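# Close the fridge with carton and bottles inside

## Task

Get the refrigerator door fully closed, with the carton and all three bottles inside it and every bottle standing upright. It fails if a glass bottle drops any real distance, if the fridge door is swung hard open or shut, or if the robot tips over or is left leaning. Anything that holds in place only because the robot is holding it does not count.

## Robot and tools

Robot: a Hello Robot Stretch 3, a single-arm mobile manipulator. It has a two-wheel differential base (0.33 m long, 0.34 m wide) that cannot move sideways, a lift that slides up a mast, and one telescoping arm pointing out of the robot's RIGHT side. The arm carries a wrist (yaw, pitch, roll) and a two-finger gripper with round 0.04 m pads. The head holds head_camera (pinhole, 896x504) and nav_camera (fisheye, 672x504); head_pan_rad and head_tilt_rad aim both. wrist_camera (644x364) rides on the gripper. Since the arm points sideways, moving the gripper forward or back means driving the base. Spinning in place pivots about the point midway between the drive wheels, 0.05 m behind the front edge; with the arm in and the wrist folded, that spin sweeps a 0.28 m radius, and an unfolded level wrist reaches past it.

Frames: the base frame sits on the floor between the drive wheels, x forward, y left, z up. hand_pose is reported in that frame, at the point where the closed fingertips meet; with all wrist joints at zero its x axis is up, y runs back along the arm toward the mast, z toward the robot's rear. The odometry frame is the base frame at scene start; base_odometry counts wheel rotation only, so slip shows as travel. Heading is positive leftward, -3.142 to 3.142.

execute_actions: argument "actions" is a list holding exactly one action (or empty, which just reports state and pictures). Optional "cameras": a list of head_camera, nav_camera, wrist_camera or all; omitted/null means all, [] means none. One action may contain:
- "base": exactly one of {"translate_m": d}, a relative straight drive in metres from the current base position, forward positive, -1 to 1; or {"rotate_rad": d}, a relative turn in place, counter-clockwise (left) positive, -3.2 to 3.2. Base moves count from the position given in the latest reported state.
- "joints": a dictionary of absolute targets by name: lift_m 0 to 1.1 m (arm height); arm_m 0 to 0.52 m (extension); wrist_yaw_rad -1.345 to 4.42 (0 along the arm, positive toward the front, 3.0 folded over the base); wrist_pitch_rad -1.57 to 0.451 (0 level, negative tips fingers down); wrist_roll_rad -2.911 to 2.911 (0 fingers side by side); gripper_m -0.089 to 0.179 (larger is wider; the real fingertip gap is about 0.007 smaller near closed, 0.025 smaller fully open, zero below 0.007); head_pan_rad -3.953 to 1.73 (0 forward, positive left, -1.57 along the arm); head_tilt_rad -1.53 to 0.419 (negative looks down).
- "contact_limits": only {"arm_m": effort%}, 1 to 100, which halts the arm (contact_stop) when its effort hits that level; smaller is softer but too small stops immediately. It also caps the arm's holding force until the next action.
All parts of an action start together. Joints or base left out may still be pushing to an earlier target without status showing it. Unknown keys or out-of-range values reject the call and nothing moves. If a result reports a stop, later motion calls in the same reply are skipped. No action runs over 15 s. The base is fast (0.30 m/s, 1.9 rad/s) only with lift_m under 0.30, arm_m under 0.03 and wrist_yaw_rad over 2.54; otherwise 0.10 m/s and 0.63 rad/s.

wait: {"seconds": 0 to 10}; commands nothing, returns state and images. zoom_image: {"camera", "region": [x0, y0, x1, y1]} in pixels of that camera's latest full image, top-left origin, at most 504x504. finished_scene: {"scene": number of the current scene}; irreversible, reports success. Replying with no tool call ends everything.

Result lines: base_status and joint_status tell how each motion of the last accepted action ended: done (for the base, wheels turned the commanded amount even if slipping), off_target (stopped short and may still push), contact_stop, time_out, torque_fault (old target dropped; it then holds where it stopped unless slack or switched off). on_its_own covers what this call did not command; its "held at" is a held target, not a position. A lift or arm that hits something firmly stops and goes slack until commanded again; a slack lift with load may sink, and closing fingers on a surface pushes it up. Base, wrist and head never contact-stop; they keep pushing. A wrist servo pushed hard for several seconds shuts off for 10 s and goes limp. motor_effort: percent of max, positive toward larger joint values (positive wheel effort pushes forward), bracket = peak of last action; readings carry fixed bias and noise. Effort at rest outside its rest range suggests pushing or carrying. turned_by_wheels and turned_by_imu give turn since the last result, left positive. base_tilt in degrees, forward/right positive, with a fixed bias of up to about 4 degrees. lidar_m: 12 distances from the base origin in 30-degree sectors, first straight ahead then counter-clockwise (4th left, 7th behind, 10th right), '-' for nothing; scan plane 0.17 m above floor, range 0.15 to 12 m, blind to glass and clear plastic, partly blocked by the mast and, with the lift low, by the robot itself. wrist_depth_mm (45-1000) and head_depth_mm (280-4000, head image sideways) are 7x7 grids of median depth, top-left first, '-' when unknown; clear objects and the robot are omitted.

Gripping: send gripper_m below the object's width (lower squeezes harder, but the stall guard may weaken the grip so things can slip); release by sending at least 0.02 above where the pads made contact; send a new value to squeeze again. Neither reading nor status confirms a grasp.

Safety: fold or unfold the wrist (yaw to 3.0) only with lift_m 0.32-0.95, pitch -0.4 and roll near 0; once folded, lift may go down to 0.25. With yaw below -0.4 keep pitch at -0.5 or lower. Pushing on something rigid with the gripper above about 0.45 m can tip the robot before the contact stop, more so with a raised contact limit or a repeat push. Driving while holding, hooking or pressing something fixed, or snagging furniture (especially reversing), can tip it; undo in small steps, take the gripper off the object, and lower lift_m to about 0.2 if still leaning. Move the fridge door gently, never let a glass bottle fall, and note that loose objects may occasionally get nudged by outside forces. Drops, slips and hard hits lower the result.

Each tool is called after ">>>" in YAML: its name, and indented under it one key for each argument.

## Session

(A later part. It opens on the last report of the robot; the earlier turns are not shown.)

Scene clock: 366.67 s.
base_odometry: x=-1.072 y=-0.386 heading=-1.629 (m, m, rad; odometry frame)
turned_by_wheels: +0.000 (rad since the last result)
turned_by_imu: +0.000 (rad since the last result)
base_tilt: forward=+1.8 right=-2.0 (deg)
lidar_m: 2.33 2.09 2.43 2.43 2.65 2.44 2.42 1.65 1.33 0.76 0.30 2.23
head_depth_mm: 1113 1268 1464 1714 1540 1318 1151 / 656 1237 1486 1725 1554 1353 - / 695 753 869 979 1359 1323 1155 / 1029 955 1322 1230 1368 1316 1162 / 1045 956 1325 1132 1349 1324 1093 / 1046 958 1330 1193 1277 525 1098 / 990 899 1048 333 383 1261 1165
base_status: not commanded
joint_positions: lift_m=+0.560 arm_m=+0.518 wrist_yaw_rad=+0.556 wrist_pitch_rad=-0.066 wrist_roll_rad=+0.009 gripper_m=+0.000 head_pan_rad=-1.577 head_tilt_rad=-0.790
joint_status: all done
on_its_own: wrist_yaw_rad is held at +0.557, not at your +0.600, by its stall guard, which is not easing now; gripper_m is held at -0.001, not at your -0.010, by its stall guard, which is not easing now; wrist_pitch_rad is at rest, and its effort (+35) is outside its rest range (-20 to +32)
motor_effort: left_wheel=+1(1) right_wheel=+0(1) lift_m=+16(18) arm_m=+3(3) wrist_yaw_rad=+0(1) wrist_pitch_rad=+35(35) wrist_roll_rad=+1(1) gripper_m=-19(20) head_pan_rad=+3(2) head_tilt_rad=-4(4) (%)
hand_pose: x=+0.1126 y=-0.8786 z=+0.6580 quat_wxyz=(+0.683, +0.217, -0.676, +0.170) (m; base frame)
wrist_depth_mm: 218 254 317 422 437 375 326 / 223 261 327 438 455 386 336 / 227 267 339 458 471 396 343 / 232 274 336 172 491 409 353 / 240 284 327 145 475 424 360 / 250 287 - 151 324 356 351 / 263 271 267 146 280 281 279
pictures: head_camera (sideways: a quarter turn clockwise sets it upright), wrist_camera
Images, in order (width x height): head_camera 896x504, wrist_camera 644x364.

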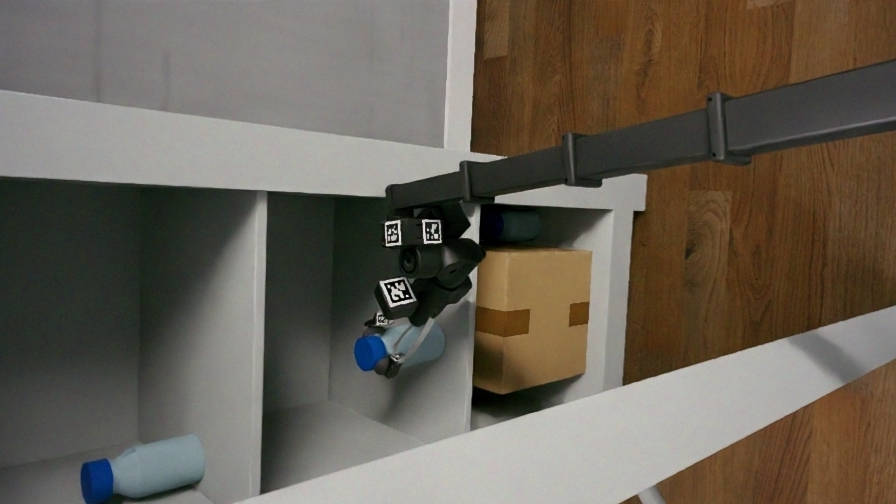

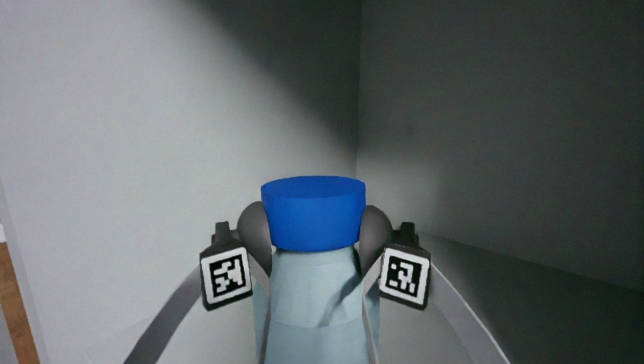

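>>> execute_actions:
  actions:
    - {"joints":{"lift_m":0.54}}
  cameras: []

>>> execute_actions:
  actions:
    - {"joints":{"lift_m":0.52}}
  cameras: ["wrist_camera","head_camera"]

Scene clock: 372.53 s.
base_odometry: x=-1.072 y=-0.386 heading=-1.629 (m, m, rad; odometry frame)
turned_by_wheels: +0.000 (rad since the last result)
turned_by_imu: +0.000 (rad since the last result)
base_tilt: forward=+1.6 right=-2.0 (deg)
lidar_m: 2.32 2.09 2.44 2.43 2.66 2.45 2.42 1.65 1.33 0.76 0.30 2.23
head_depth_mm: 1115 1264 1463 1720 1543 1320 1155 / 657 1228 1480 1715 1558 1340 - / 685 751 860 970 1373 1325 1158 / 1033 954 1319 1226 1364 1329 1157 / 1040 959 1321 1123 1345 1331 1098 / 1049 961 1328 1199 1266 525 1098 / 999 895 1049 334 384 1259 1154
base_status: not commanded
joint_positions: lift_m=+0.540 arm_m=+0.518 wrist_yaw_rad=+0.556 wrist_pitch_rad=-0.054 wrist_roll_rad=+0.009 gripper_m=+0.000 head_pan_rad=-1.577 head_tilt_rad=-0.790
joint_status: all done
on_its_own: wrist_yaw_rad is held at +0.557, not at your +0.600, by its stall guard, which is not easing now; gripper_m is held at -0.001, not at your -0.010, by its stall guard, which is not easing now
motor_effort: left_wheel=+0(1) right_wheel=+0(1) lift_m=+16(18) arm_m=+3(3) wrist_yaw_rad=+1(0) wrist_pitch_rad=+28(35) wrist_roll_rad=+1(1) gripper_m=-20(20) head_pan_rad=+2(2) head_tilt_rad=-4(4) (%)
hand_pose: x=+0.1129 y=-0.8790 z=+0.6412 quat_wxyz=(+0.682, +0.213, -0.677, +0.174) (m; base frame)
wrist_depth_mm: 218 254 319 424 443 380 329 / 224 259 329 438 458 387 336 / 226 270 341 457 467 399 344 / 231 276 343 174 484 401 350 / 237 282 328 145 458 408 358 / 248 286 - 151 297 333 332 / 255 257 247 145 257 258 261
pictures: none
No camera images: the call's "cameras" was empty. Leave "cameras" out to get every camera's image.

Scene clock: 373.47 s.
base_odometry: x=-1.072 y=-0.386 heading=-1.629 (m, m, rad; odometry frame)
turned_by_wheels: +0.000 (rad since the last result)
turned_by_imu: +0.000 (rad since the last result)
base_tilt: forward=+1.7 right=-2.2 (deg)
lidar_m: 2.33 2.09 2.44 2.43 2.66 2.45 2.42 1.65 1.33 0.76 0.30 2.23
head_depth_mm: 1123 1272 1459 1712 1541 1315 1149 / 657 1226 1469 1714 1556 1347 - / 671 751 865 981 1382 1317 1154 / 1031 949 1324 1231 1368 1327 1155 / 1040 955 1325 1188 1353 1330 1089 / 1046 958 1323 1200 1270 525 1094 / 1001 898 1049 334 384 1252 1164
base_status: not commanded
joint_positions: lift_m=+0.521 arm_m=+0.518 wrist_yaw_rad=+0.556 wrist_pitch_rad=+0.009 wrist_roll_rad=+0.013 gripper_m=+0.000 head_pan_rad=-1.577 head_tilt_rad=-0.790
joint_status: all done
on_its_own: wrist_yaw_rad is held at +0.557, not at your +0.600, by its stall guard, which is not easing now; gripper_m is held at -0.001, not at your -0.010, by its stall guard, which is not easing now
motor_effort: left_wheel=-3(2) right_wheel=+5(5) lift_m=+12(15) arm_m=+3(3) wrist_yaw_rad=+0(2) wrist_pitch_rad=-5(28) wrist_roll_rad=+0(1) gripper_m=-18(19) head_pan_rad=+3(3) head_tilt_rad=-4(4) (%)
hand_pose: x=+0.1139 y=-0.8806 z=+0.6374 quat_wxyz=(+0.675, +0.192, -0.685, +0.195) (m; base frame)
wrist_depth_mm: 220 262 325 435 448 383 329 / 224 270 331 444 456 385 339 / 230 267 338 457 478 391 343 / 232 273 342 175 482 403 345 / 235 276 318 145 463 407 349 / 239 284 - 148 - 345 344 / 241 263 251 143 264 262 260
pictures: head_camera (sideways: a quarter turn clockwise sets it upright), wrist_camera
Images, in order (width x height): head_camera 896x504, wrist_camera 644x364.

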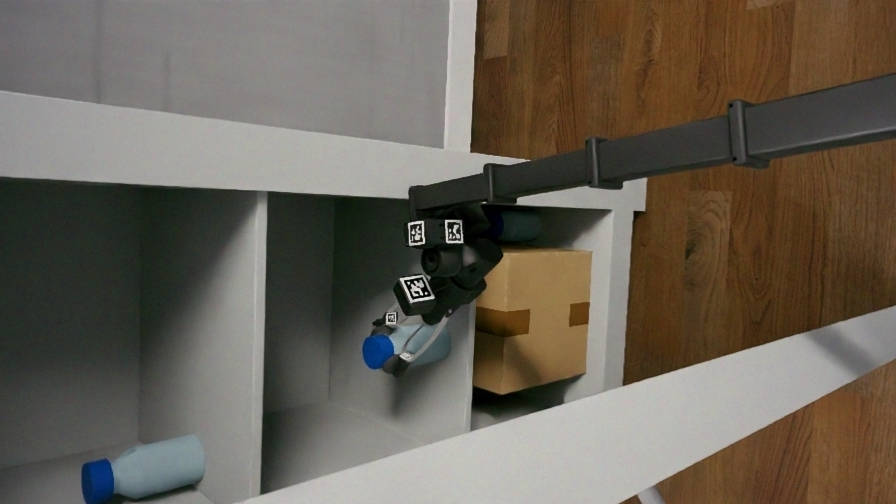

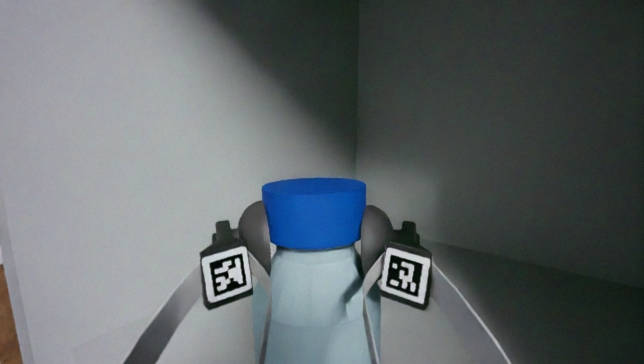

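>>> execute_actions:
  actions:
    - {"joints":{"lift_m":0.535,"gripper_m":0.09}}
  cameras: ["wrist_camera"]

>>> execute_actions:
  actions:
    - {"joints":{"lift_m":0.56,"arm_m":0.3}}

Scene clock: 378.37 s.
base_odometry: x=-1.072 y=-0.386 heading=-1.629 (m, m, rad; odometry frame)
turned_by_wheels: +0.000 (rad since the last result)
turned_by_imu: +0.000 (rad since the last result)
base_tilt: forward=+1.8 right=-2.0 (deg)
lidar_m: 2.33 2.09 2.44 2.43 2.66 2.45 2.43 1.65 1.33 0.76 0.30 2.24
head_depth_mm: 1114 1270 1461 1720 1544 1315 1149 / 656 1234 1475 1702 1557 1350 - / 685 753 862 963 1377 1327 1161 / 1032 953 1320 1234 1367 1330 1157 / 1038 959 1321 1122 1352 1334 1106 / 1048 963 1325 1183 1275 526 1098 / 1004 900 1051 333 383 1245 1156
base_status: not commanded
joint_positions: lift_m=+0.535 arm_m=+0.518 wrist_yaw_rad=+0.555 wrist_pitch_rad=-0.022 wrist_roll_rad=+0.013 gripper_m=+0.090 head_pan_rad=-1.577 head_tilt_rad=-0.790
joint_status: all done
on_its_own: wrist_yaw_rad is held at +0.557, not at your +0.600, by its stall guard, which is not easing now
motor_effort: left_wheel=+1(3) right_wheel=-1(6) lift_m=+26(29) arm_m=+3(3) wrist_yaw_rad=+2(1) wrist_pitch_rad=+11(20) wrist_roll_rad=+0(1) gripper_m=+0(80) head_pan_rad=+2(2) head_tilt_rad=-3(4) (%)
hand_pose: x=+0.1132 y=-0.8800 z=+0.6435 quat_wxyz=(+0.678, +0.203, -0.682, +0.185) (m; base frame)
wrist_depth_mm: 220 259 324 430 449 376 331 / 225 262 329 445 458 388 335 / 229 270 340 458 475 400 345 / 231 274 345 426 484 403 350 / 236 278 375 141 473 416 358 / 243 270 324 150 324 344 345 / 253 265 253 145 262 267 267
pictures: wrist_camera
Images, in order (width x height): wrist_camera 644x364.

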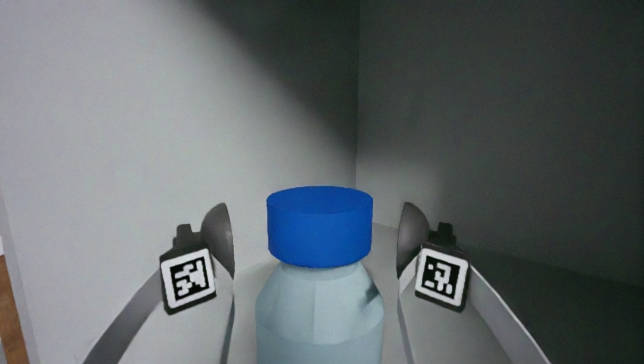

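Scene clock: 381.20 s.
base_odometry: x=-1.072 y=-0.386 heading=-1.629 (m, m, rad; odometry frame)
turned_by_wheels: +0.000 (rad since the last result)
turned_by_imu: +0.000 (rad since the last result)
base_tilt: forward=+1.8 right=-2.1 (deg)
lidar_m: 2.33 2.10 2.44 2.43 2.66 2.44 2.42 1.65 1.33 0.76 0.30 2.23
head_depth_mm: 1119 1264 1469 1718 1548 1314 1150 / 657 1226 1479 1717 1548 1339 - / 686 756 862 1027 - 1328 1157 / 1033 954 1319 1197 1387 1331 1153 / 1037 956 1325 1122 1369 1327 1092 / 1043 962 1336 1178 1268 526 1101 / 998 901 1047 333 384 1250 1160
base_status: not commanded
joint_positions: lift_m=+0.560 arm_m=+0.300 wrist_yaw_rad=+0.556 wrist_pitch_rad=-0.021 wrist_roll_rad=+0.013 gripper_m=+0.090 head_pan_rad=-1.577 head_tilt_rad=-0.790
joint_status: all done
on_its_own: wrist_yaw_rad is held at +0.557, not at your +0.600, by its stall guard, which is not easing now
motor_effort: left_wheel=+1(1) right_wheel=+0(0) lift_m=+26(25) arm_m=-3(4) wrist_yaw_rad=+1(0) wrist_pitch_rad=+11(11) wrist_roll_rad=+0(1) gripper_m=+0(1) head_pan_rad=+2(2) head_tilt_rad=-3(4) (%)
hand_pose: x=+0.1134 y=-0.6625 z=+0.6688 quat_wxyz=(+0.678, +0.203, -0.682, +0.185) (m; base frame)
wrist_depth_mm: 193 268 378 477 609 533 472 / 194 265 391 483 642 570 484 / 195 268 403 515 651 569 501 / 196 267 409 532 665 591 509 / 194 270 426 509 542 558 510 / 195 237 443 421 356 394 397 / 191 287 457 520 320 305 305
pictures: head_camera (sideways: a quarter turn clockwise sets it upright), nav_camera (sideways: a quarter turn counterclockwise sets it upright), wrist_camera
Images, in order (width x height): head_camera 896x504, nav_camera 672x504, wrist_camera 644x364.

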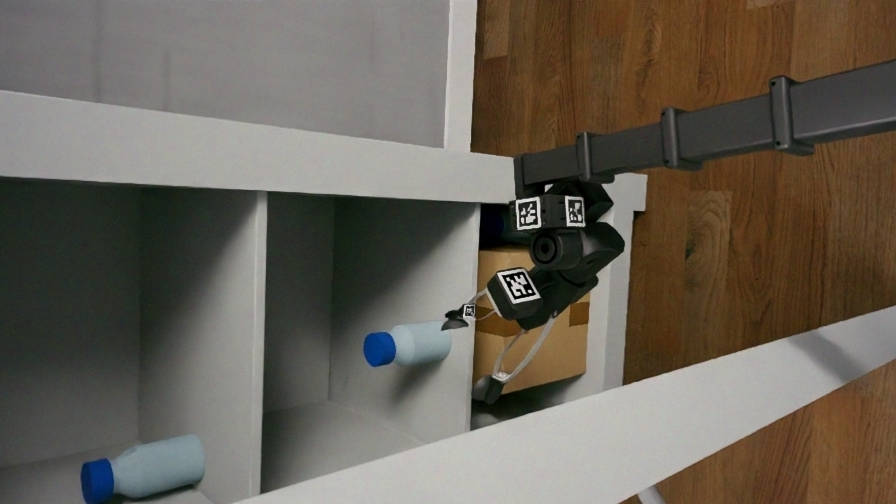

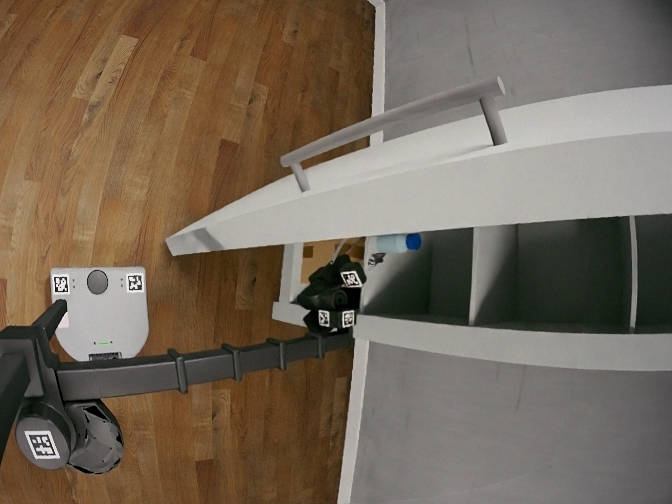

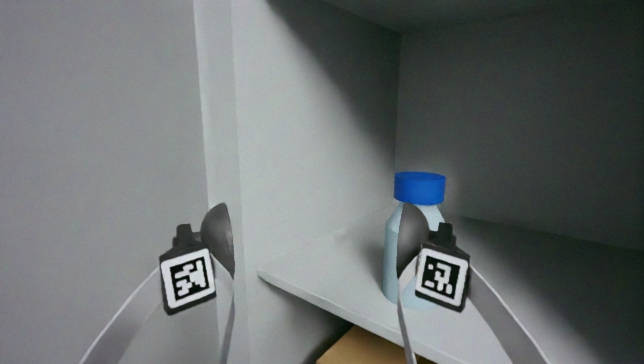

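>>> execute_actions:
  actions:
    - {"base":{"translate_m":-0.1},"joints":{"arm_m":0.0,"gripper_m":0.02}}
  cameras: []

>>> execute_actions:
  actions:
    - {"base":{"rotate_rad":0.5}}
  cameras: ["nav_camera"]

>>> execute_actions:
  actions:
    - {"base":{"translate_m":0.75}}
  cameras: ["nav_camera"]

Scene clock: 394.30 s.
base_odometry: x=-1.066 y=-0.286 heading=-1.629 (m, m, rad; odometry frame)
turned_by_wheels: +0.000 (rad since the last result)
turned_by_imu: +0.000 (rad since the last result)
base_tilt: forward=+1.8 right=-2.0 (deg)
lidar_m: 2.43 2.19 2.46 2.45 2.68 2.34 2.32 1.63 1.31 0.75 0.35 2.21
head_depth_mm: 1101 1242 1447 1734 1542 1306 1155 / 1116 1263 1460 1723 1538 1315 1185 / 1105 1246 1450 1715 1554 1318 1172 / 628 730 849 1044 1317 1314 1199 / 1023 957 1319 1198 1336 1324 1130 / 1036 962 1331 1132 1344 1330 1120 / 1043 962 1275 1184 1351 772 708
base_status: done
joint_positions: lift_m=+0.560 arm_m=+0.000 wrist_yaw_rad=+0.556 wrist_pitch_rad=-0.021 wrist_roll_rad=+0.013 gripper_m=+0.020 head_pan_rad=-1.577 head_tilt_rad=-0.790
joint_status: all done
on_its_own: wrist_yaw_rad is held at +0.557, not at your +0.600, by its stall guard, which is not easing now
motor_effort: left_wheel=+1(3) right_wheel=-1(4) lift_m=+27(26) arm_m=-3(0) wrist_yaw_rad=+1(1) wrist_pitch_rad=+11(11) wrist_roll_rad=+0(0) gripper_m=+0(79) head_pan_rad=+3(2) head_tilt_rad=-4(3) (%)
hand_pose: x=+0.1135 y=-0.3625 z=+0.6688 quat_wxyz=(+0.678, +0.203, -0.682, +0.185) (m; base frame)
wrist_depth_mm: 130 175 331 663 592 598 374 / 131 175 336 712 896 806 378 / 131 177 337 715 905 804 397 / 132 177 339 757 846 813 403 / 137 177 301 741 673 555 427 / 140 177 268 781 654 683 446 / 147 177 397 768 672 665 817
pictures: none
No camera images: the call's "cameras" was empty. Leave "cameras" out to get every camera's image.

Scene clock: 396.30 s.
base_odometry: x=-1.066 y=-0.286 heading=-1.129 (m, m, rad; odometry frame)
turned_by_wheels: +0.500 (rad since the last result)
turned_by_imu: +0.482 (rad since the last result)
base_tilt: forward=+1.7 right=-2.0 (deg)
lidar_m: 2.19 2.48 2.45 2.65 2.36 2.33 1.67 1.32 0.75 0.74 0.59 2.42
head_depth_mm: 1024 940 1269 1111 1144 1292 1150 / 1078 937 1329 1148 1306 1328 1181 / 928 947 1296 1217 1375 1314 1176 / 829 928 1088 1267 1479 1342 1199 / 777 873 988 1128 1330 1326 1131 / 691 760 841 946 1079 1249 1158 / 620 673 733 813 913 1026 1138
base_status: done
joint_positions: lift_m=+0.560 arm_m=+0.000 wrist_yaw_rad=+0.555 wrist_pitch_rad=-0.021 wrist_roll_rad=+0.013 gripper_m=+0.020 head_pan_rad=-1.577 head_tilt_rad=-0.791
joint_status: not commanded
on_its_own: wrist_yaw_rad is held at +0.557, not at your +0.600, by its stall guard, which is not easing now
motor_effort: left_wheel=-1(9) right_wheel=+2(18) lift_m=+27(26) arm_m=-2(3) wrist_yaw_rad=+1(35) wrist_pitch_rad=+11(11) wrist_roll_rad=+0(0) gripper_m=+1(10) head_pan_rad=+2(2) head_tilt_rad=-3(4) (%)
hand_pose: x=+0.1132 y=-0.3625 z=+0.6687 quat_wxyz=(+0.678, +0.202, -0.682, +0.185) (m; base frame)
wrist_depth_mm: - 346 366 413 470 538 530 / - 359 378 422 487 551 587 / - 375 395 440 503 567 624 / - - 405 456 521 588 663 / - - 408 467 546 613 620 / - - 415 484 590 637 703 / - - 445 501 570 684 534
pictures: nav_camera (sideways: a quarter turn counterclockwise sets it upright)
Images, in order (width x height): nav_camera 672x504.

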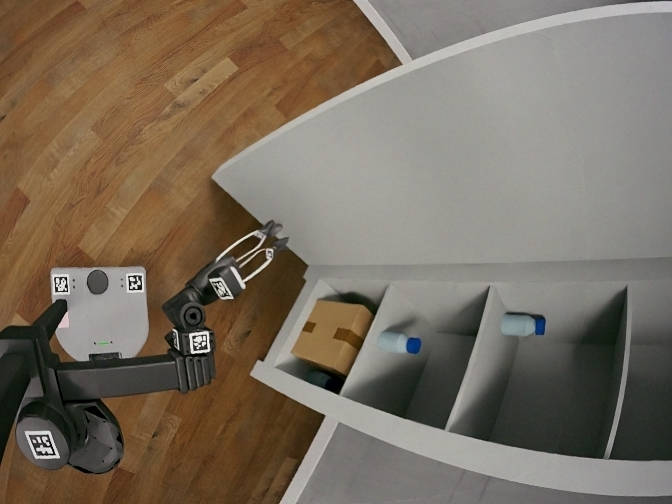

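Scene clock: 404.97 s.
base_odometry: x=-0.746 y=-0.964 heading=-1.129 (m, m, rad; odometry frame)
turned_by_wheels: +0.000 (rad since the last result)
turned_by_imu: -0.003 (rad since the last result)
base_tilt: forward=+1.7 right=-2.1 (deg)
lidar_m: 1.47 2.01 1.97 2.17 2.96 2.92 2.25 1.25 0.56 1.89 1.85 1.46
head_depth_mm: 1523 1691 1937 1873 1544 1102 1149 / 1616 1819 2067 1880 1550 1324 1181 / 1709 1916 2171 1875 1573 1316 1186 / 1826 2077 2288 1872 1559 1324 1194 / 1956 2230 2393 1877 1575 1327 1141 / 2088 2400 2428 1872 1559 1335 1161 / 2041 2220 2337 1884 1557 1336 1162
base_status: done
joint_positions: lift_m=+0.560 arm_m=+0.000 wrist_yaw_rad=+0.555 wrist_pitch_rad=-0.021 wrist_roll_rad=+0.013 gripper_m=+0.020 head_pan_rad=-1.577 head_tilt_rad=-0.791
joint_status: not commanded
on_its_own: wrist_yaw_rad is held at +0.557, not at your +0.600, by its stall guard, which is not easing now
motor_effort: left_wheel=-1(4) right_wheel=+1(3) lift_m=+26(26) arm_m=-2(2) wrist_yaw_rad=+1(1) wrist_pitch_rad=+11(11) wrist_roll_rad=+0(0) gripper_m=+1(0) head_pan_rad=+2(2) head_tilt_rad=-3(4) (%)
hand_pose: x=+0.1132 y=-0.3625 z=+0.6687 quat_wxyz=(+0.678, +0.202, -0.682, +0.185) (m; base frame)
wrist_depth_mm: - - - - - - - / - - - - - - - / - - - - - - - / - - - - - - - / - - - - - - - / - - - - - - - / - - - - - - -
pictures: nav_camera (sideways: a quarter turn counterclockwise sets it upright)
Images, in order (width x height): nav_camera 672x504.

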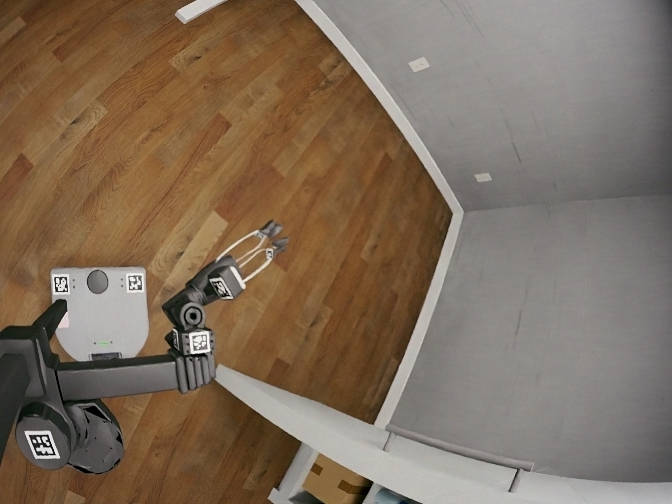

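>>> execute_actions:
  actions:
    - {"base":{"translate_m":0.12},"joints":{"wrist_yaw_rad":0,"gripper_m":0}}
  cameras: []

>>> execute_actions:
  actions:
    - {"joints":{"arm_m":0.15,"head_pan_rad":-2.0}}
  cameras: []

>>> execute_actions:
  actions:
    - {"base":{"translate_m":-0.4}}

Scene clock: 416.10 s.
base_odometry: x=-0.694 y=-1.072 heading=-1.129 (m, m, rad; odometry frame)
turned_by_wheels: +0.000 (rad since the last result)
turned_by_imu: -0.001 (rad since the last result)
base_tilt: forward=+1.7 right=-2.0 (deg)
lidar_m: 1.87 1.94 1.91 2.08 3.03 3.00 2.34 0.64 0.68 1.96 1.75 1.34
head_depth_mm: 1596 1802 2020 1866 1548 1315 1154 / 1679 1895 2121 1861 1549 1320 1190 / 1793 2024 2234 1888 1563 1317 1190 / 1923 2182 2331 1892 1573 1328 1134 / 2016 2343 2354 1897 1573 1323 1157 / 2114 2353 2418 1897 1563 1333 1156 / 1937 2105 2242 1884 1565 1328 1158
base_status: done
joint_positions: lift_m=+0.560 arm_m=+0.000 wrist_yaw_rad=+0.003 wrist_pitch_rad=-0.021 wrist_roll_rad=+0.013 gripper_m=+0.000 head_pan_rad=-1.577 head_tilt_rad=-0.791
joint_status: all done
motor_effort: left_wheel=-1(4) right_wheel=+2(4) lift_m=+26(26) arm_m=-2(2) wrist_yaw_rad=-3(2) wrist_pitch_rad=+11(11) wrist_roll_rad=-1(0) gripper_m=-4(72) head_pan_rad=+2(2) head_tilt_rad=-3(5) (%)
hand_pose: x=-0.0207 y=-0.4008 z=+0.6687 quat_wxyz=(+0.703, +0.009, -0.711, -0.007) (m; base frame)
wrist_depth_mm: - - - - - - - / - - - - - - - / - - - - - - - / - - - - - - - / - - - - - - - / - - - - - - - / - - - - - - 963
pictures: none
No camera images: the call's "cameras" was empty. Leave "cameras" out to get every camera's image.

Scene clock: 418.47 s.
base_odometry: x=-0.694 y=-1.072 heading=-1.129 (m, m, rad; odometry frame)
turned_by_wheels: +0.000 (rad since the last result)
turned_by_imu: +0.000 (rad since the last result)
base_tilt: forward=+1.9 right=-2.1 (deg)
lidar_m: 1.87 1.94 1.91 2.09 3.04 3.01 2.34 0.65 0.68 1.96 1.75 1.35
head_depth_mm: 589 615 686 846 1511 1330 1150 / 1512 1080 898 979 1065 1266 1150 / 1586 1797 2100 1887 1561 1324 1205 / 1607 1826 2133 1881 1561 1397 1132 / 1634 1856 2157 1892 1567 - 1150 / 1649 1924 2169 1906 1580 - 1164 / 1693 1925 2212 1897 1574 1339 1164
base_status: not commanded
joint_positions: lift_m=+0.560 arm_m=+0.150 wrist_yaw_rad=+0.002 wrist_pitch_rad=-0.021 wrist_roll_rad=+0.013 gripper_m=+0.000 head_pan_rad=-1.993 head_tilt_rad=-0.791
joint_status: all done
motor_effort: left_wheel=-1(1) right_wheel=+0(1) lift_m=+26(26) arm_m=+3(3) wrist_yaw_rad=-1(2) wrist_pitch_rad=+11(11) wrist_roll_rad=+0(1) gripper_m=-2(2) head_pan_rad=-3(24) head_tilt_rad=-3(3) (%)
hand_pose: x=-0.0210 y=-0.5503 z=+0.6688 quat_wxyz=(+0.703, +0.008, -0.711, -0.007) (m; base frame)
wrist_depth_mm: - - - - - - - / - - - - - - - / - - - - - - - / - - - - - - - / - - - - - - - / - - - - - - - / - - - - - - -
pictures: none
No camera images: the call's "cameras" was empty. Leave "cameras" out to get every camera's image.

Scene clock: 423.40 s.
base_odometry: x=-0.865 y=-0.711 heading=-1.129 (m, m, rad; odometry frame)
turned_by_wheels: +0.000 (rad since the last result)
turned_by_imu: +0.002 (rad since the last result)
base_tilt: forward=+1.8 right=-2.0 (deg)
lidar_m: 1.73 2.18 2.15 2.34 2.74 2.70 2.03 1.06 0.43 0.44 2.07 2.05
head_depth_mm: 1210 1330 1356 1399 1501 1322 1144 / 1225 1399 1367 1431 1503 1320 1156 / 1212 1431 1419 1474 1535 1323 1198 / 926 1033 1210 1412 1475 1390 1132 / 590 614 637 667 714 - 1136 / 378 406 460 541 732 - 1154 / 343 391 516 1778 1556 1330 1154
base_status: done
joint_positions: lift_m=+0.560 arm_m=+0.150 wrist_yaw_rad=+0.002 wrist_pitch_rad=-0.021 wrist_roll_rad=+0.013 gripper_m=+0.000 head_pan_rad=-1.993 head_tilt_rad=-0.791
joint_status: not commanded
motor_effort: left_wheel=-1(5) right_wheel=+1(3) lift_m=+26(26) arm_m=+3(3) wrist_yaw_rad=-2(1) wrist_pitch_rad=+11(11) wrist_roll_rad=-1(0) gripper_m=+0(3) head_pan_rad=-3(3) head_tilt_rad=-4(3) (%)
hand_pose: x=-0.0210 y=-0.5503 z=+0.6688 quat_wxyz=(+0.703, +0.008, -0.711, -0.007) (m; base frame)
wrist_depth_mm: - - - - - - 50 / - - - - - - 51 / - - - - - - 52 / - - - - - - 53 / - - - - - 197 54 / - - - - - 112 56 / - - - - - 78 57
pictures: head_camera (sideways: a quarter turn clockwise sets it upright), nav_camera (sideways: a quarter turn counterclockwise sets it upright), wrist_camera
Images, in order (width x height): head_camera 896x504, nav_camera 672x504, wrist_camera 644x364.

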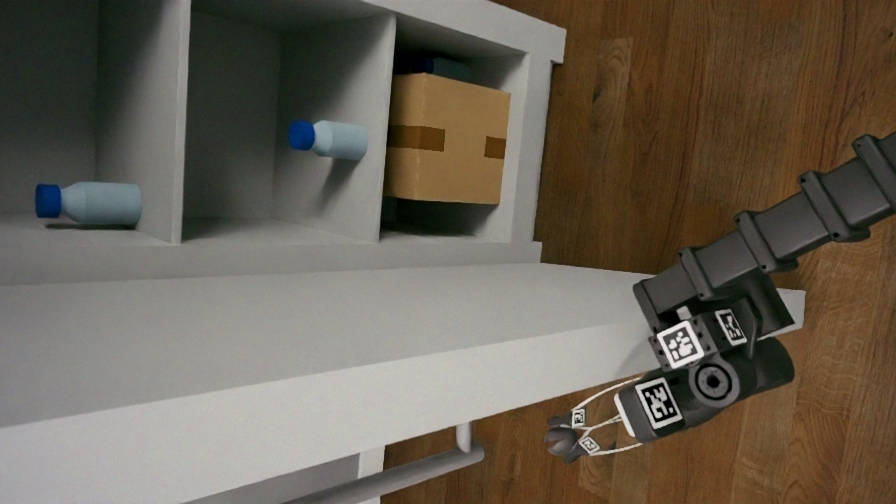

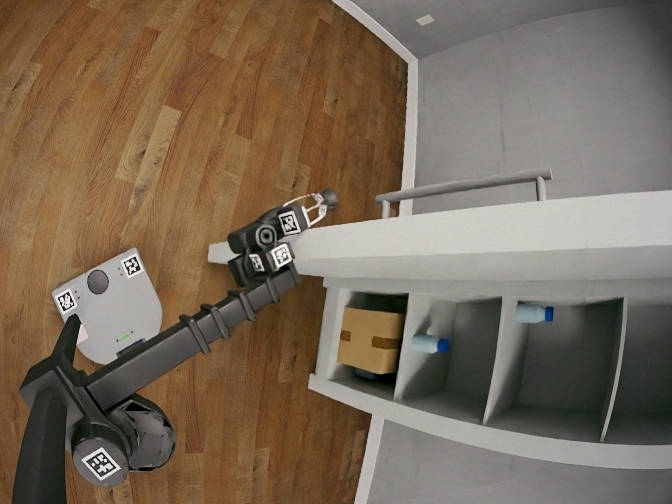

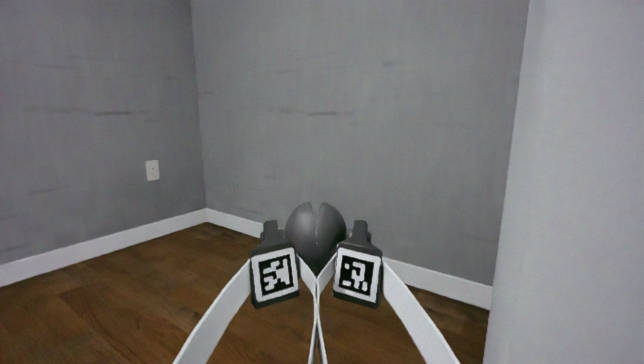

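>>> execute_actions:
  actions:
    - {"base":{"translate_m":-0.25},"joints":{"arm_m":0.2}}

Scene clock: 430.63 s.
base_odometry: x=-0.972 y=-0.485 heading=-1.129 (m, m, rad; odometry frame)
turned_by_wheels: +0.001 (rad since the last result)
turned_by_imu: +0.317 (rad since the last result)
base_tilt: forward=+1.8 right=-2.1 (deg)
lidar_m: 2.43 2.29 2.34 2.71 2.55 2.27 1.56 0.91 0.39 0.38 2.20 1.92
head_depth_mm: 1110 1001 1356 1212 1364 1315 1153 / 913 984 1313 1288 1440 1318 1152 / 785 898 1058 1303 1478 1320 1194 / 542 611 700 822 990 1328 1117 / 408 445 491 546 607 887 1112 / 327 355 400 477 600 1271 1163 / 302 347 426 1782 1560 1335 1161
base_status: done
joint_positions: lift_m=+0.560 arm_m=+0.199 wrist_yaw_rad=+0.023 wrist_pitch_rad=-0.017 wrist_roll_rad=+0.012 gripper_m=+0.000 head_pan_rad=-1.995 head_tilt_rad=-0.794
joint_status: all done
on_its_own: wrist_yaw_rad is at rest, and its effort (-17) is outside its rest range (-12 to +12)
motor_effort: left_wheel=+5(29) right_wheel=-15(55) lift_m=+23(36) arm_m=+6(29) wrist_yaw_rad=-17(48) wrist_pitch_rad=+9(13) wrist_roll_rad=+0(2) gripper_m=-1(3) head_pan_rad=-2(3) head_tilt_rad=-3(4) (%)
hand_pose: x=-0.0156 y=-0.6000 z=+0.6700 quat_wxyz=(+0.703, +0.015, -0.711, +0.002) (m; base frame)
wrist_depth_mm: - - - - - - 903 / - - - - - - 915 / - - - - - - 904 / - - - - - - 899 / - - - - - - 937 / - - - - - - 943 / - - - - - - 928
pictures: head_camera (sideways: a quarter turn clockwise sets it upright), nav_camera (sideways: a quarter turn counterclockwise sets it upright), wrist_camera
Images, in order (width x height): head_camera 896x504, nav_camera 672x504, wrist_camera 644x364.

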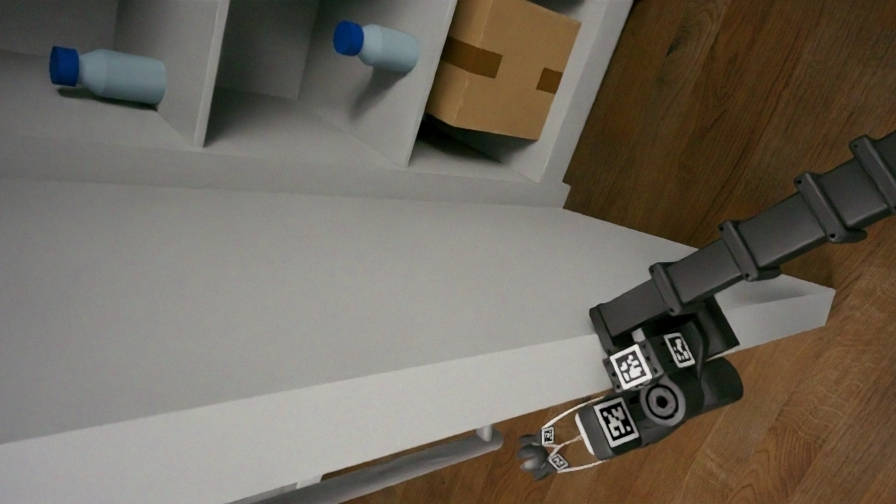

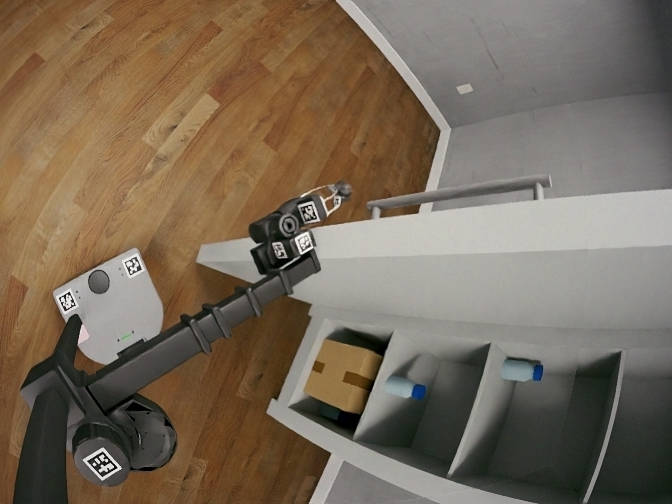

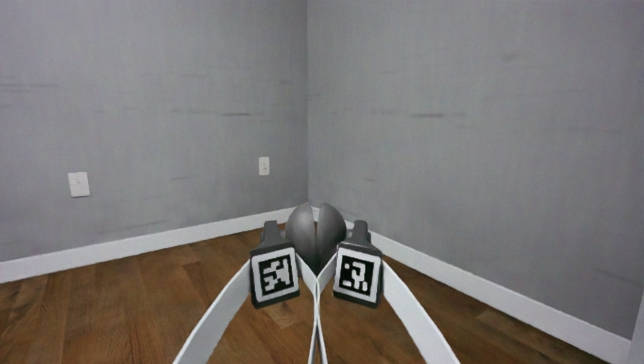

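>>> execute_actions:
  actions:
    - {"base":{"translate_m":0.06},"joints":{"arm_m":0.04,"wrist_yaw_rad":0.0}}
  cameras: ["head_camera","nav_camera"]

Scene clock: 436.43 s.
base_odometry: x=-0.946 y=-0.539 heading=-1.129 (m, m, rad; odometry frame)
turned_by_wheels: +0.000 (rad since the last result)
turned_by_imu: -0.001 (rad since the last result)
base_tilt: forward=+1.7 right=-2.1 (deg)
lidar_m: 2.37 2.23 2.28 2.75 2.58 2.36 1.61 0.96 0.40 1.98 2.17 1.87
head_depth_mm: 992 1032 1401 1276 1422 1320 1154 / 854 980 1273 1386 1483 1316 1153 / 612 737 928 1221 1456 1326 1197 / 404 456 523 614 740 937 - / 326 371 431 516 681 1282 - / 333 395 526 1780 1553 1328 1141 / 1714 2006 2299 1909 1560 1319 1156
base_status: done
joint_positions: lift_m=+0.560 arm_m=+0.040 wrist_yaw_rad=+0.002 wrist_pitch_rad=-0.018 wrist_roll_rad=+0.012 gripper_m=+0.000 head_pan_rad=-1.995 head_tilt_rad=-0.794
joint_status: all done
motor_effort: left_wheel=+0(8) right_wheel=+1(11) lift_m=+23(23) arm_m=-3(3) wrist_yaw_rad=-1(19) wrist_pitch_rad=+9(9) wrist_roll_rad=+0(0) gripper_m=-3(1) head_pan_rad=-2(2) head_tilt_rad=-3(2) (%)
hand_pose: x=-0.0210 y=-0.4411 z=+0.6699 quat_wxyz=(+0.703, +0.007, -0.711, -0.006) (m; base frame)
wrist_depth_mm: - - - - - - 110 / - - - - - - 112 / - - - - - - 115 / - - - - - - 117 / - - - - - - 119 / - - - - - - 121 / - - - - - 935 123
pictures: head_camera (sideways: a quarter turn clockwise sets it upright), nav_camera (sideways: a quarter turn counterclockwise sets it upright)
Images, in order (width x height): head_camera 896x504, nav_camera 672x504.

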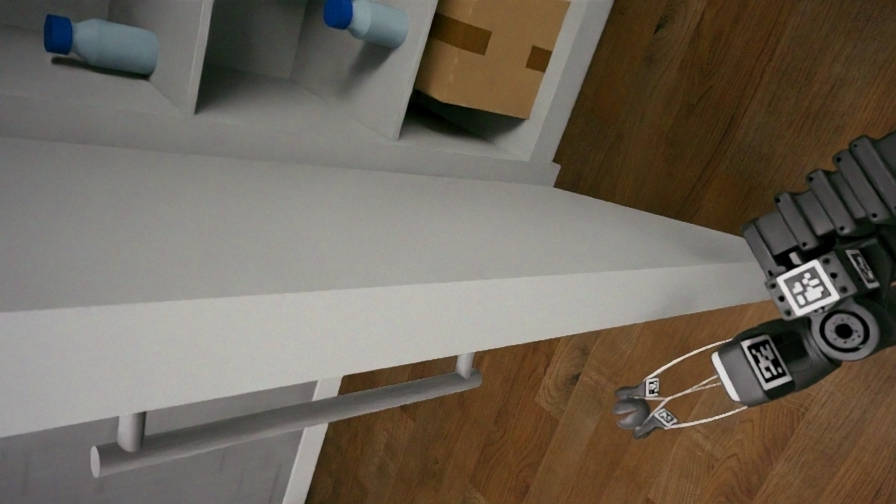

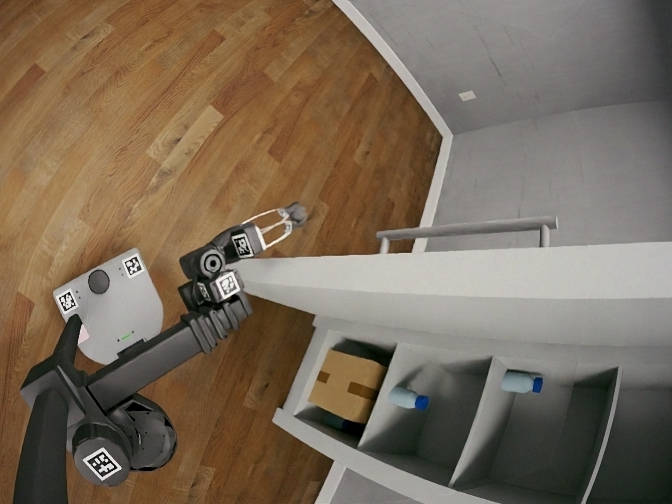

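>>> execute_actions:
  actions:
    - {"base":{"translate_m":-0.2},"joints":{"wrist_yaw_rad":-0.35,"arm_m":0.0}}
  cameras: ["head_camera","nav_camera"]

Scene clock: 445.40 s.
base_odometry: x=-1.032 y=-0.358 heading=-1.129 (m, m, rad; odometry frame)
turned_by_wheels: +0.000 (rad since the last result)
turned_by_imu: +0.000 (rad since the last result)
base_tilt: forward=+1.7 right=-2.1 (deg)
lidar_m: 2.55 2.41 2.45 2.63 2.46 2.09 1.44 0.57 0.63 1.77 2.28 2.04
head_depth_mm: 515 570 640 727 841 1003 1145 / 554 617 701 805 954 1174 1147 / 601 677 778 907 1098 1298 1200 / 658 752 870 1042 1293 1319 1202 / 737 1537 1851 1821 1549 1335 1139 / 1467 1697 1994 1928 1543 1326 1158 / 1539 1837 2182 1892 1580 1343 1166
base_status: done
joint_positions: lift_m=+0.560 arm_m=+0.000 wrist_yaw_rad=-0.347 wrist_pitch_rad=-0.019 wrist_roll_rad=+0.012 gripper_m=+0.000 head_pan_rad=-1.995 head_tilt_rad=-0.794
joint_status: all done
motor_effort: left_wheel=+0(5) right_wheel=+1(19) lift_m=+23(23) arm_m=-3(7) wrist_yaw_rad=-3(52) wrist_pitch_rad=+9(10) wrist_roll_rad=+0(0) gripper_m=-3(6) head_pan_rad=-2(2) head_tilt_rad=-2(1) (%)
hand_pose: x=-0.1084 y=-0.3858 z=+0.6697 quat_wxyz=(+0.691, -0.116, -0.701, -0.128) (m; base frame)
wrist_depth_mm: - - - - 466 372 314 / - - - - 473 384 318 / - - - - 485 387 328 / - - - - 495 397 332 / - - - - 516 404 342 / - - - - 500 418 341 / - - - - 563 418 346
pictures: head_camera (sideways: a quarter turn clockwise sets it upright), nav_camera (sideways: a quarter turn counterclockwise sets it upright)
Images, in order (width x height): head_camera 896x504, nav_camera 672x504.

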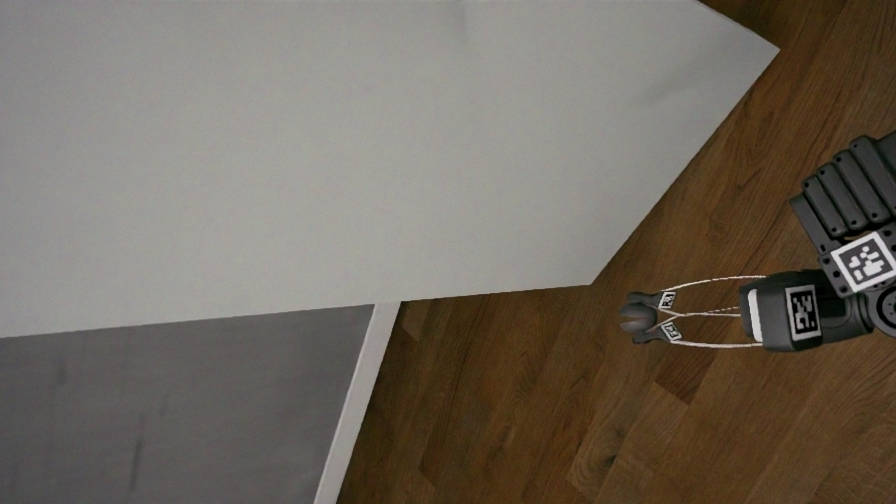

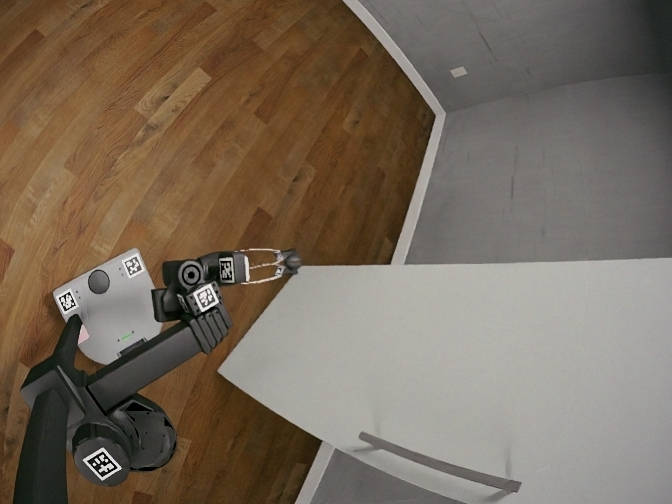

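Door is self-closing now. Check.

>>> execute_actions:
  actions:
    - {"joints":{"head_pan_rad":-2.3,"head_tilt_rad":-0.6,"wrist_yaw_rad":0.3}}

Scene clock: 448.80 s.
base_odometry: x=-1.032 y=-0.358 heading=-1.129 (m, m, rad; odometry frame)
turned_by_wheels: +0.000 (rad since the last result)
turned_by_imu: +0.000 (rad since the last result)
base_tilt: forward=+1.8 right=-2.1 (deg)
lidar_m: 2.55 2.41 2.45 2.63 2.47 2.09 1.43 0.72 0.73 1.77 2.29 2.04
head_depth_mm: 570 613 677 828 1654 1460 1253 / 579 639 709 792 915 1074 1213 / 591 648 724 820 931 1099 1216 / 600 663 740 840 964 1136 1254 / 612 674 756 858 993 1180 1262 / 622 690 773 884 1026 1237 1256 / 635 703 790 923 1790 1484 1255
base_status: not commanded
joint_positions: lift_m=+0.560 arm_m=+0.000 wrist_yaw_rad=+0.297 wrist_pitch_rad=-0.019 wrist_roll_rad=+0.012 gripper_m=+0.000 head_pan_rad=-2.293 head_tilt_rad=-0.607
joint_status: all done
motor_effort: left_wheel=+0(0) right_wheel=+0(1) lift_m=+23(23) arm_m=-3(3) wrist_yaw_rad=+1(3) wrist_pitch_rad=+9(9) wrist_roll_rad=+0(0) gripper_m=-2(1) head_pan_rad=-3(20) head_tilt_rad=+1(14) (%)
hand_pose: x=+0.0533 y=-0.3899 z=+0.6697 quat_wxyz=(+0.697, +0.112, -0.702, +0.097) (m; base frame)
wrist_depth_mm: - - - - - - - / - - - - - - - / - - - - - - - / - - - - - - - / - - - - - - - / - - - - - - - / - - - - - - 948
pictures: head_camera (sideways: a quarter turn clockwise sets it upright), nav_camera (sideways: a quarter turn counterclockwise sets it upright), wrist_camera
Images, in order (width x height): head_camera 896x504, nav_camera 672x504, wrist_camera 644x364.

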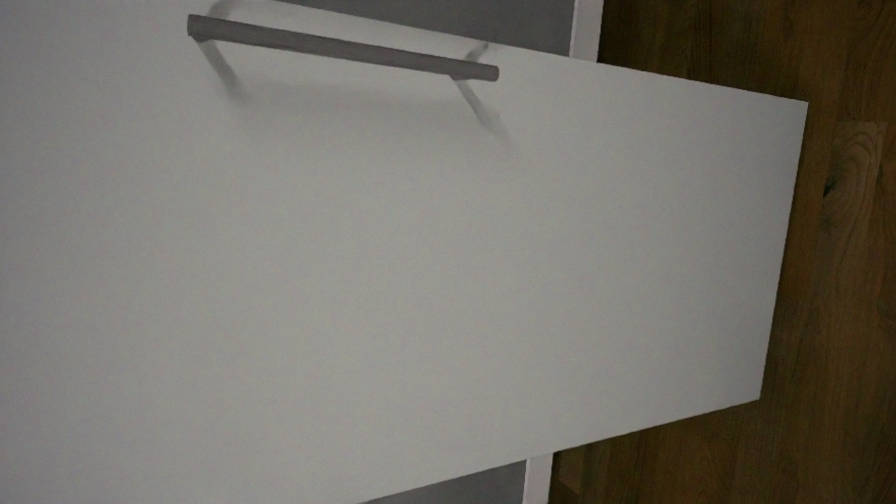

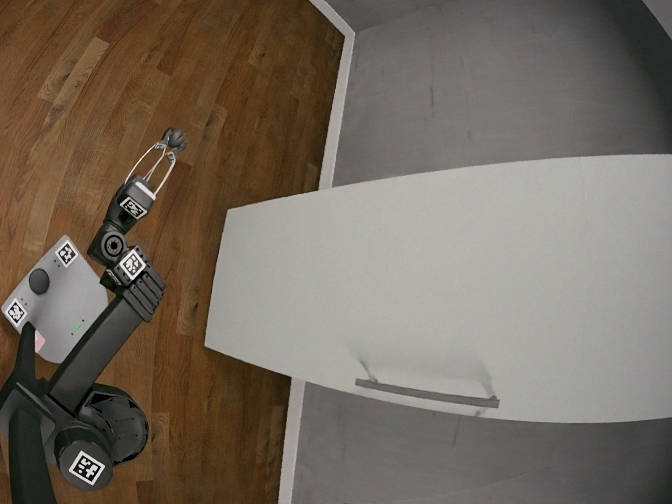

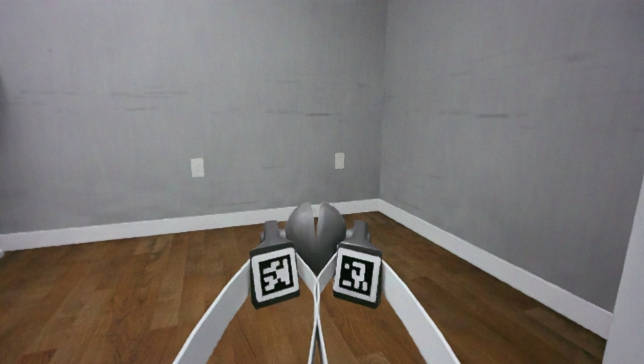

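>>> execute_actions:
  actions:
    - {"base":{"rotate_rad":-0.55},"joints":{"wrist_yaw_rad":0,"head_pan_rad":-1.6}}
  cameras: []

>>> execute_actions:
  actions:
    - {"joints":{"arm_m":0.5},"contact_limits":{"arm_m":18}}

Scene clock: 455.50 s.
base_odometry: x=-1.032 y=-0.358 heading=-1.679 (m, m, rad; odometry frame)
turned_by_wheels: -0.550 (rad since the last result)
turned_by_imu: -0.538 (rad since the last result)
base_tilt: forward=+1.8 right=-2.0 (deg)
lidar_m: 2.05 2.56 2.41 2.44 2.65 2.47 2.17 1.45 0.72 0.73 1.73 2.28
head_depth_mm: 569 619 683 762 869 1004 1187 / 583 641 709 796 909 1053 1182 / 602 662 738 828 948 1105 1234 / 620 688 766 871 1003 1184 1220 / 642 709 795 912 1059 1254 1261 / 666 735 843 1788 1788 1494 1258 / 1301 1473 1678 1947 1852 1494 1260
base_status: done
joint_positions: lift_m=+0.560 arm_m=+0.000 wrist_yaw_rad=+0.002 wrist_pitch_rad=-0.019 wrist_roll_rad=+0.012 gripper_m=+0.000 head_pan_rad=-1.607 head_tilt_rad=-0.606
joint_status: all done
motor_effort: left_wheel=+1(5) right_wheel=-1(4) lift_m=+23(22) arm_m=-3(3) wrist_yaw_rad=-3(5) wrist_pitch_rad=+10(9) wrist_roll_rad=+0(0) gripper_m=-2(1) head_pan_rad=+3(30) head_tilt_rad=+2(2) (%)
hand_pose: x=-0.0209 y=-0.4010 z=+0.6697 quat_wxyz=(+0.703, +0.008, -0.711, -0.006) (m; base frame)
wrist_depth_mm: - - 532 487 430 396 361 / - - 559 493 442 406 369 / - - 566 506 463 418 380 / - - 599 530 468 429 394 / - - - - 484 440 413 / - - - 563 485 451 427 / - - 657 577 524 467 923
pictures: none
No camera images: the call's "cameras" was empty. Leave "cameras" out to get every camera's image.

Scene clock: 460.20 s.
base_odometry: x=-1.032 y=-0.358 heading=-1.678 (m, m, rad; odometry frame)
turned_by_wheels: +0.000 (rad since the last result)
turned_by_imu: -0.009 (rad since the last result)
base_tilt: forward=+1.8 right=-2.1 (deg)
lidar_m: 2.04 2.58 2.41 2.44 2.66 2.46 2.19 1.45 0.72 0.73 1.72 2.28
head_depth_mm: 567 620 686 763 866 1006 1193 / 584 640 707 795 902 1040 1182 / 599 659 735 825 940 1166 1231 / 618 681 762 866 958 1223 1246 / 639 707 789 898 1048 1241 1254 / 659 729 826 994 1793 1497 1264 / 1265 1466 1651 1910 1858 1507 1262
base_status: not commanded
joint_positions: lift_m=+0.560 arm_m=+0.356 wrist_yaw_rad=+0.007 wrist_pitch_rad=-0.021 wrist_roll_rad=+0.012 gripper_m=+0.000 head_pan_rad=-1.607 head_tilt_rad=-0.604
joint_status: arm_m contact_stop (moved +0.356 of +0.500)
on_its_own: arm_m is slack since a contact_stop, until your next command for it (your +0.500 is given up)
motor_effort: left_wheel=+3(8) right_wheel=-4(11) lift_m=+23(23) arm_m=+0(20) wrist_yaw_rad=-5(18) wrist_pitch_rad=+11(20) wrist_roll_rad=+0(0) gripper_m=-3(4) head_pan_rad=+2(3) head_tilt_rad=+2(2) (%)
contact_limits: arm_m 18 (drawing in: default 20, maximum 33; extending or still: default 28, maximum 45)
hand_pose: x=-0.0198 y=-0.7567 z=+0.6691 quat_wxyz=(+0.703, +0.010, -0.711, -0.005) (m; base frame)
wrist_depth_mm: - 198 176 157 142 130 119 / - 209 183 162 146 134 122 / - 217 190 168 151 137 125 / - 228 197 174 155 141 128 / - 238 207 - 160 145 132 / - 250 221 - 163 150 136 / - 264 219 193 176 154 139
pictures: head_camera (sideways: a quarter turn clockwise sets it upright), nav_camera (sideways: a quarter turn counterclockwise sets it upright), wrist_camera
Images, in order (width x height): head_camera 896x504, nav_camera 672x504, wrist_camera 644x364.

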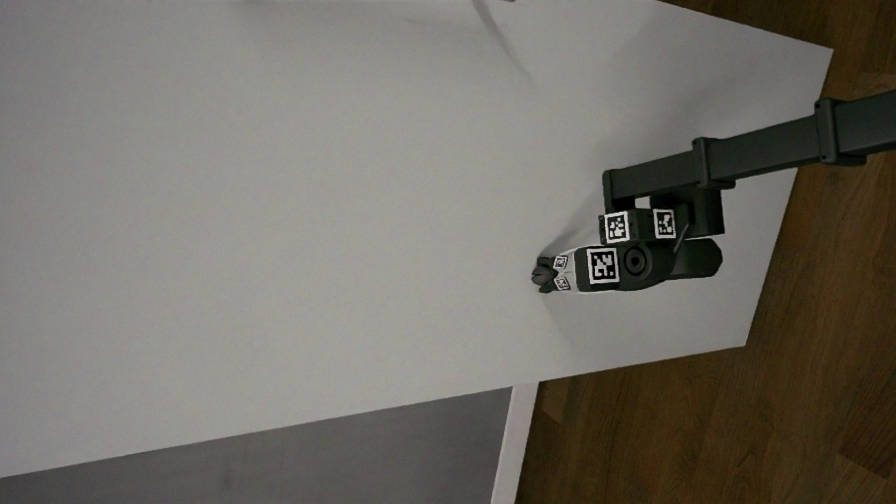

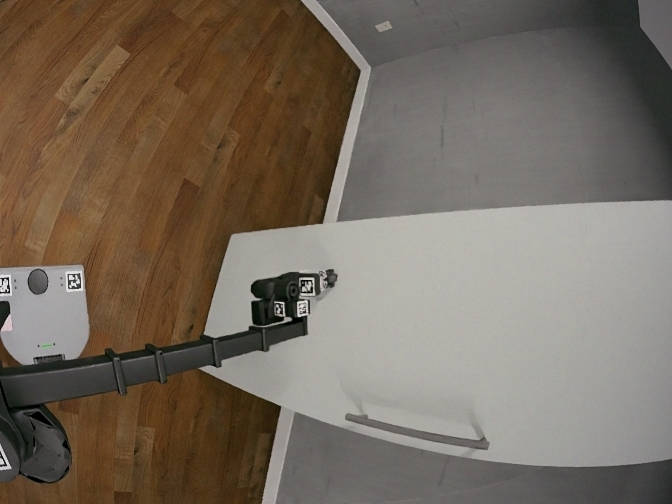

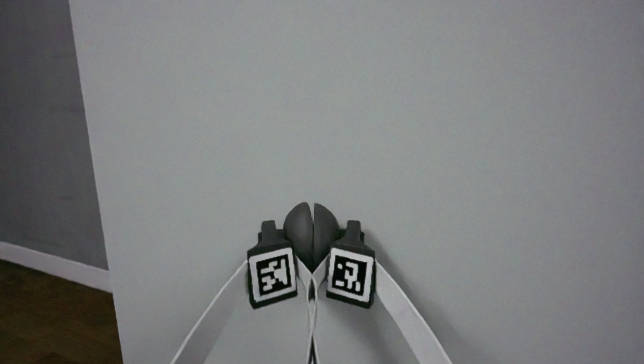

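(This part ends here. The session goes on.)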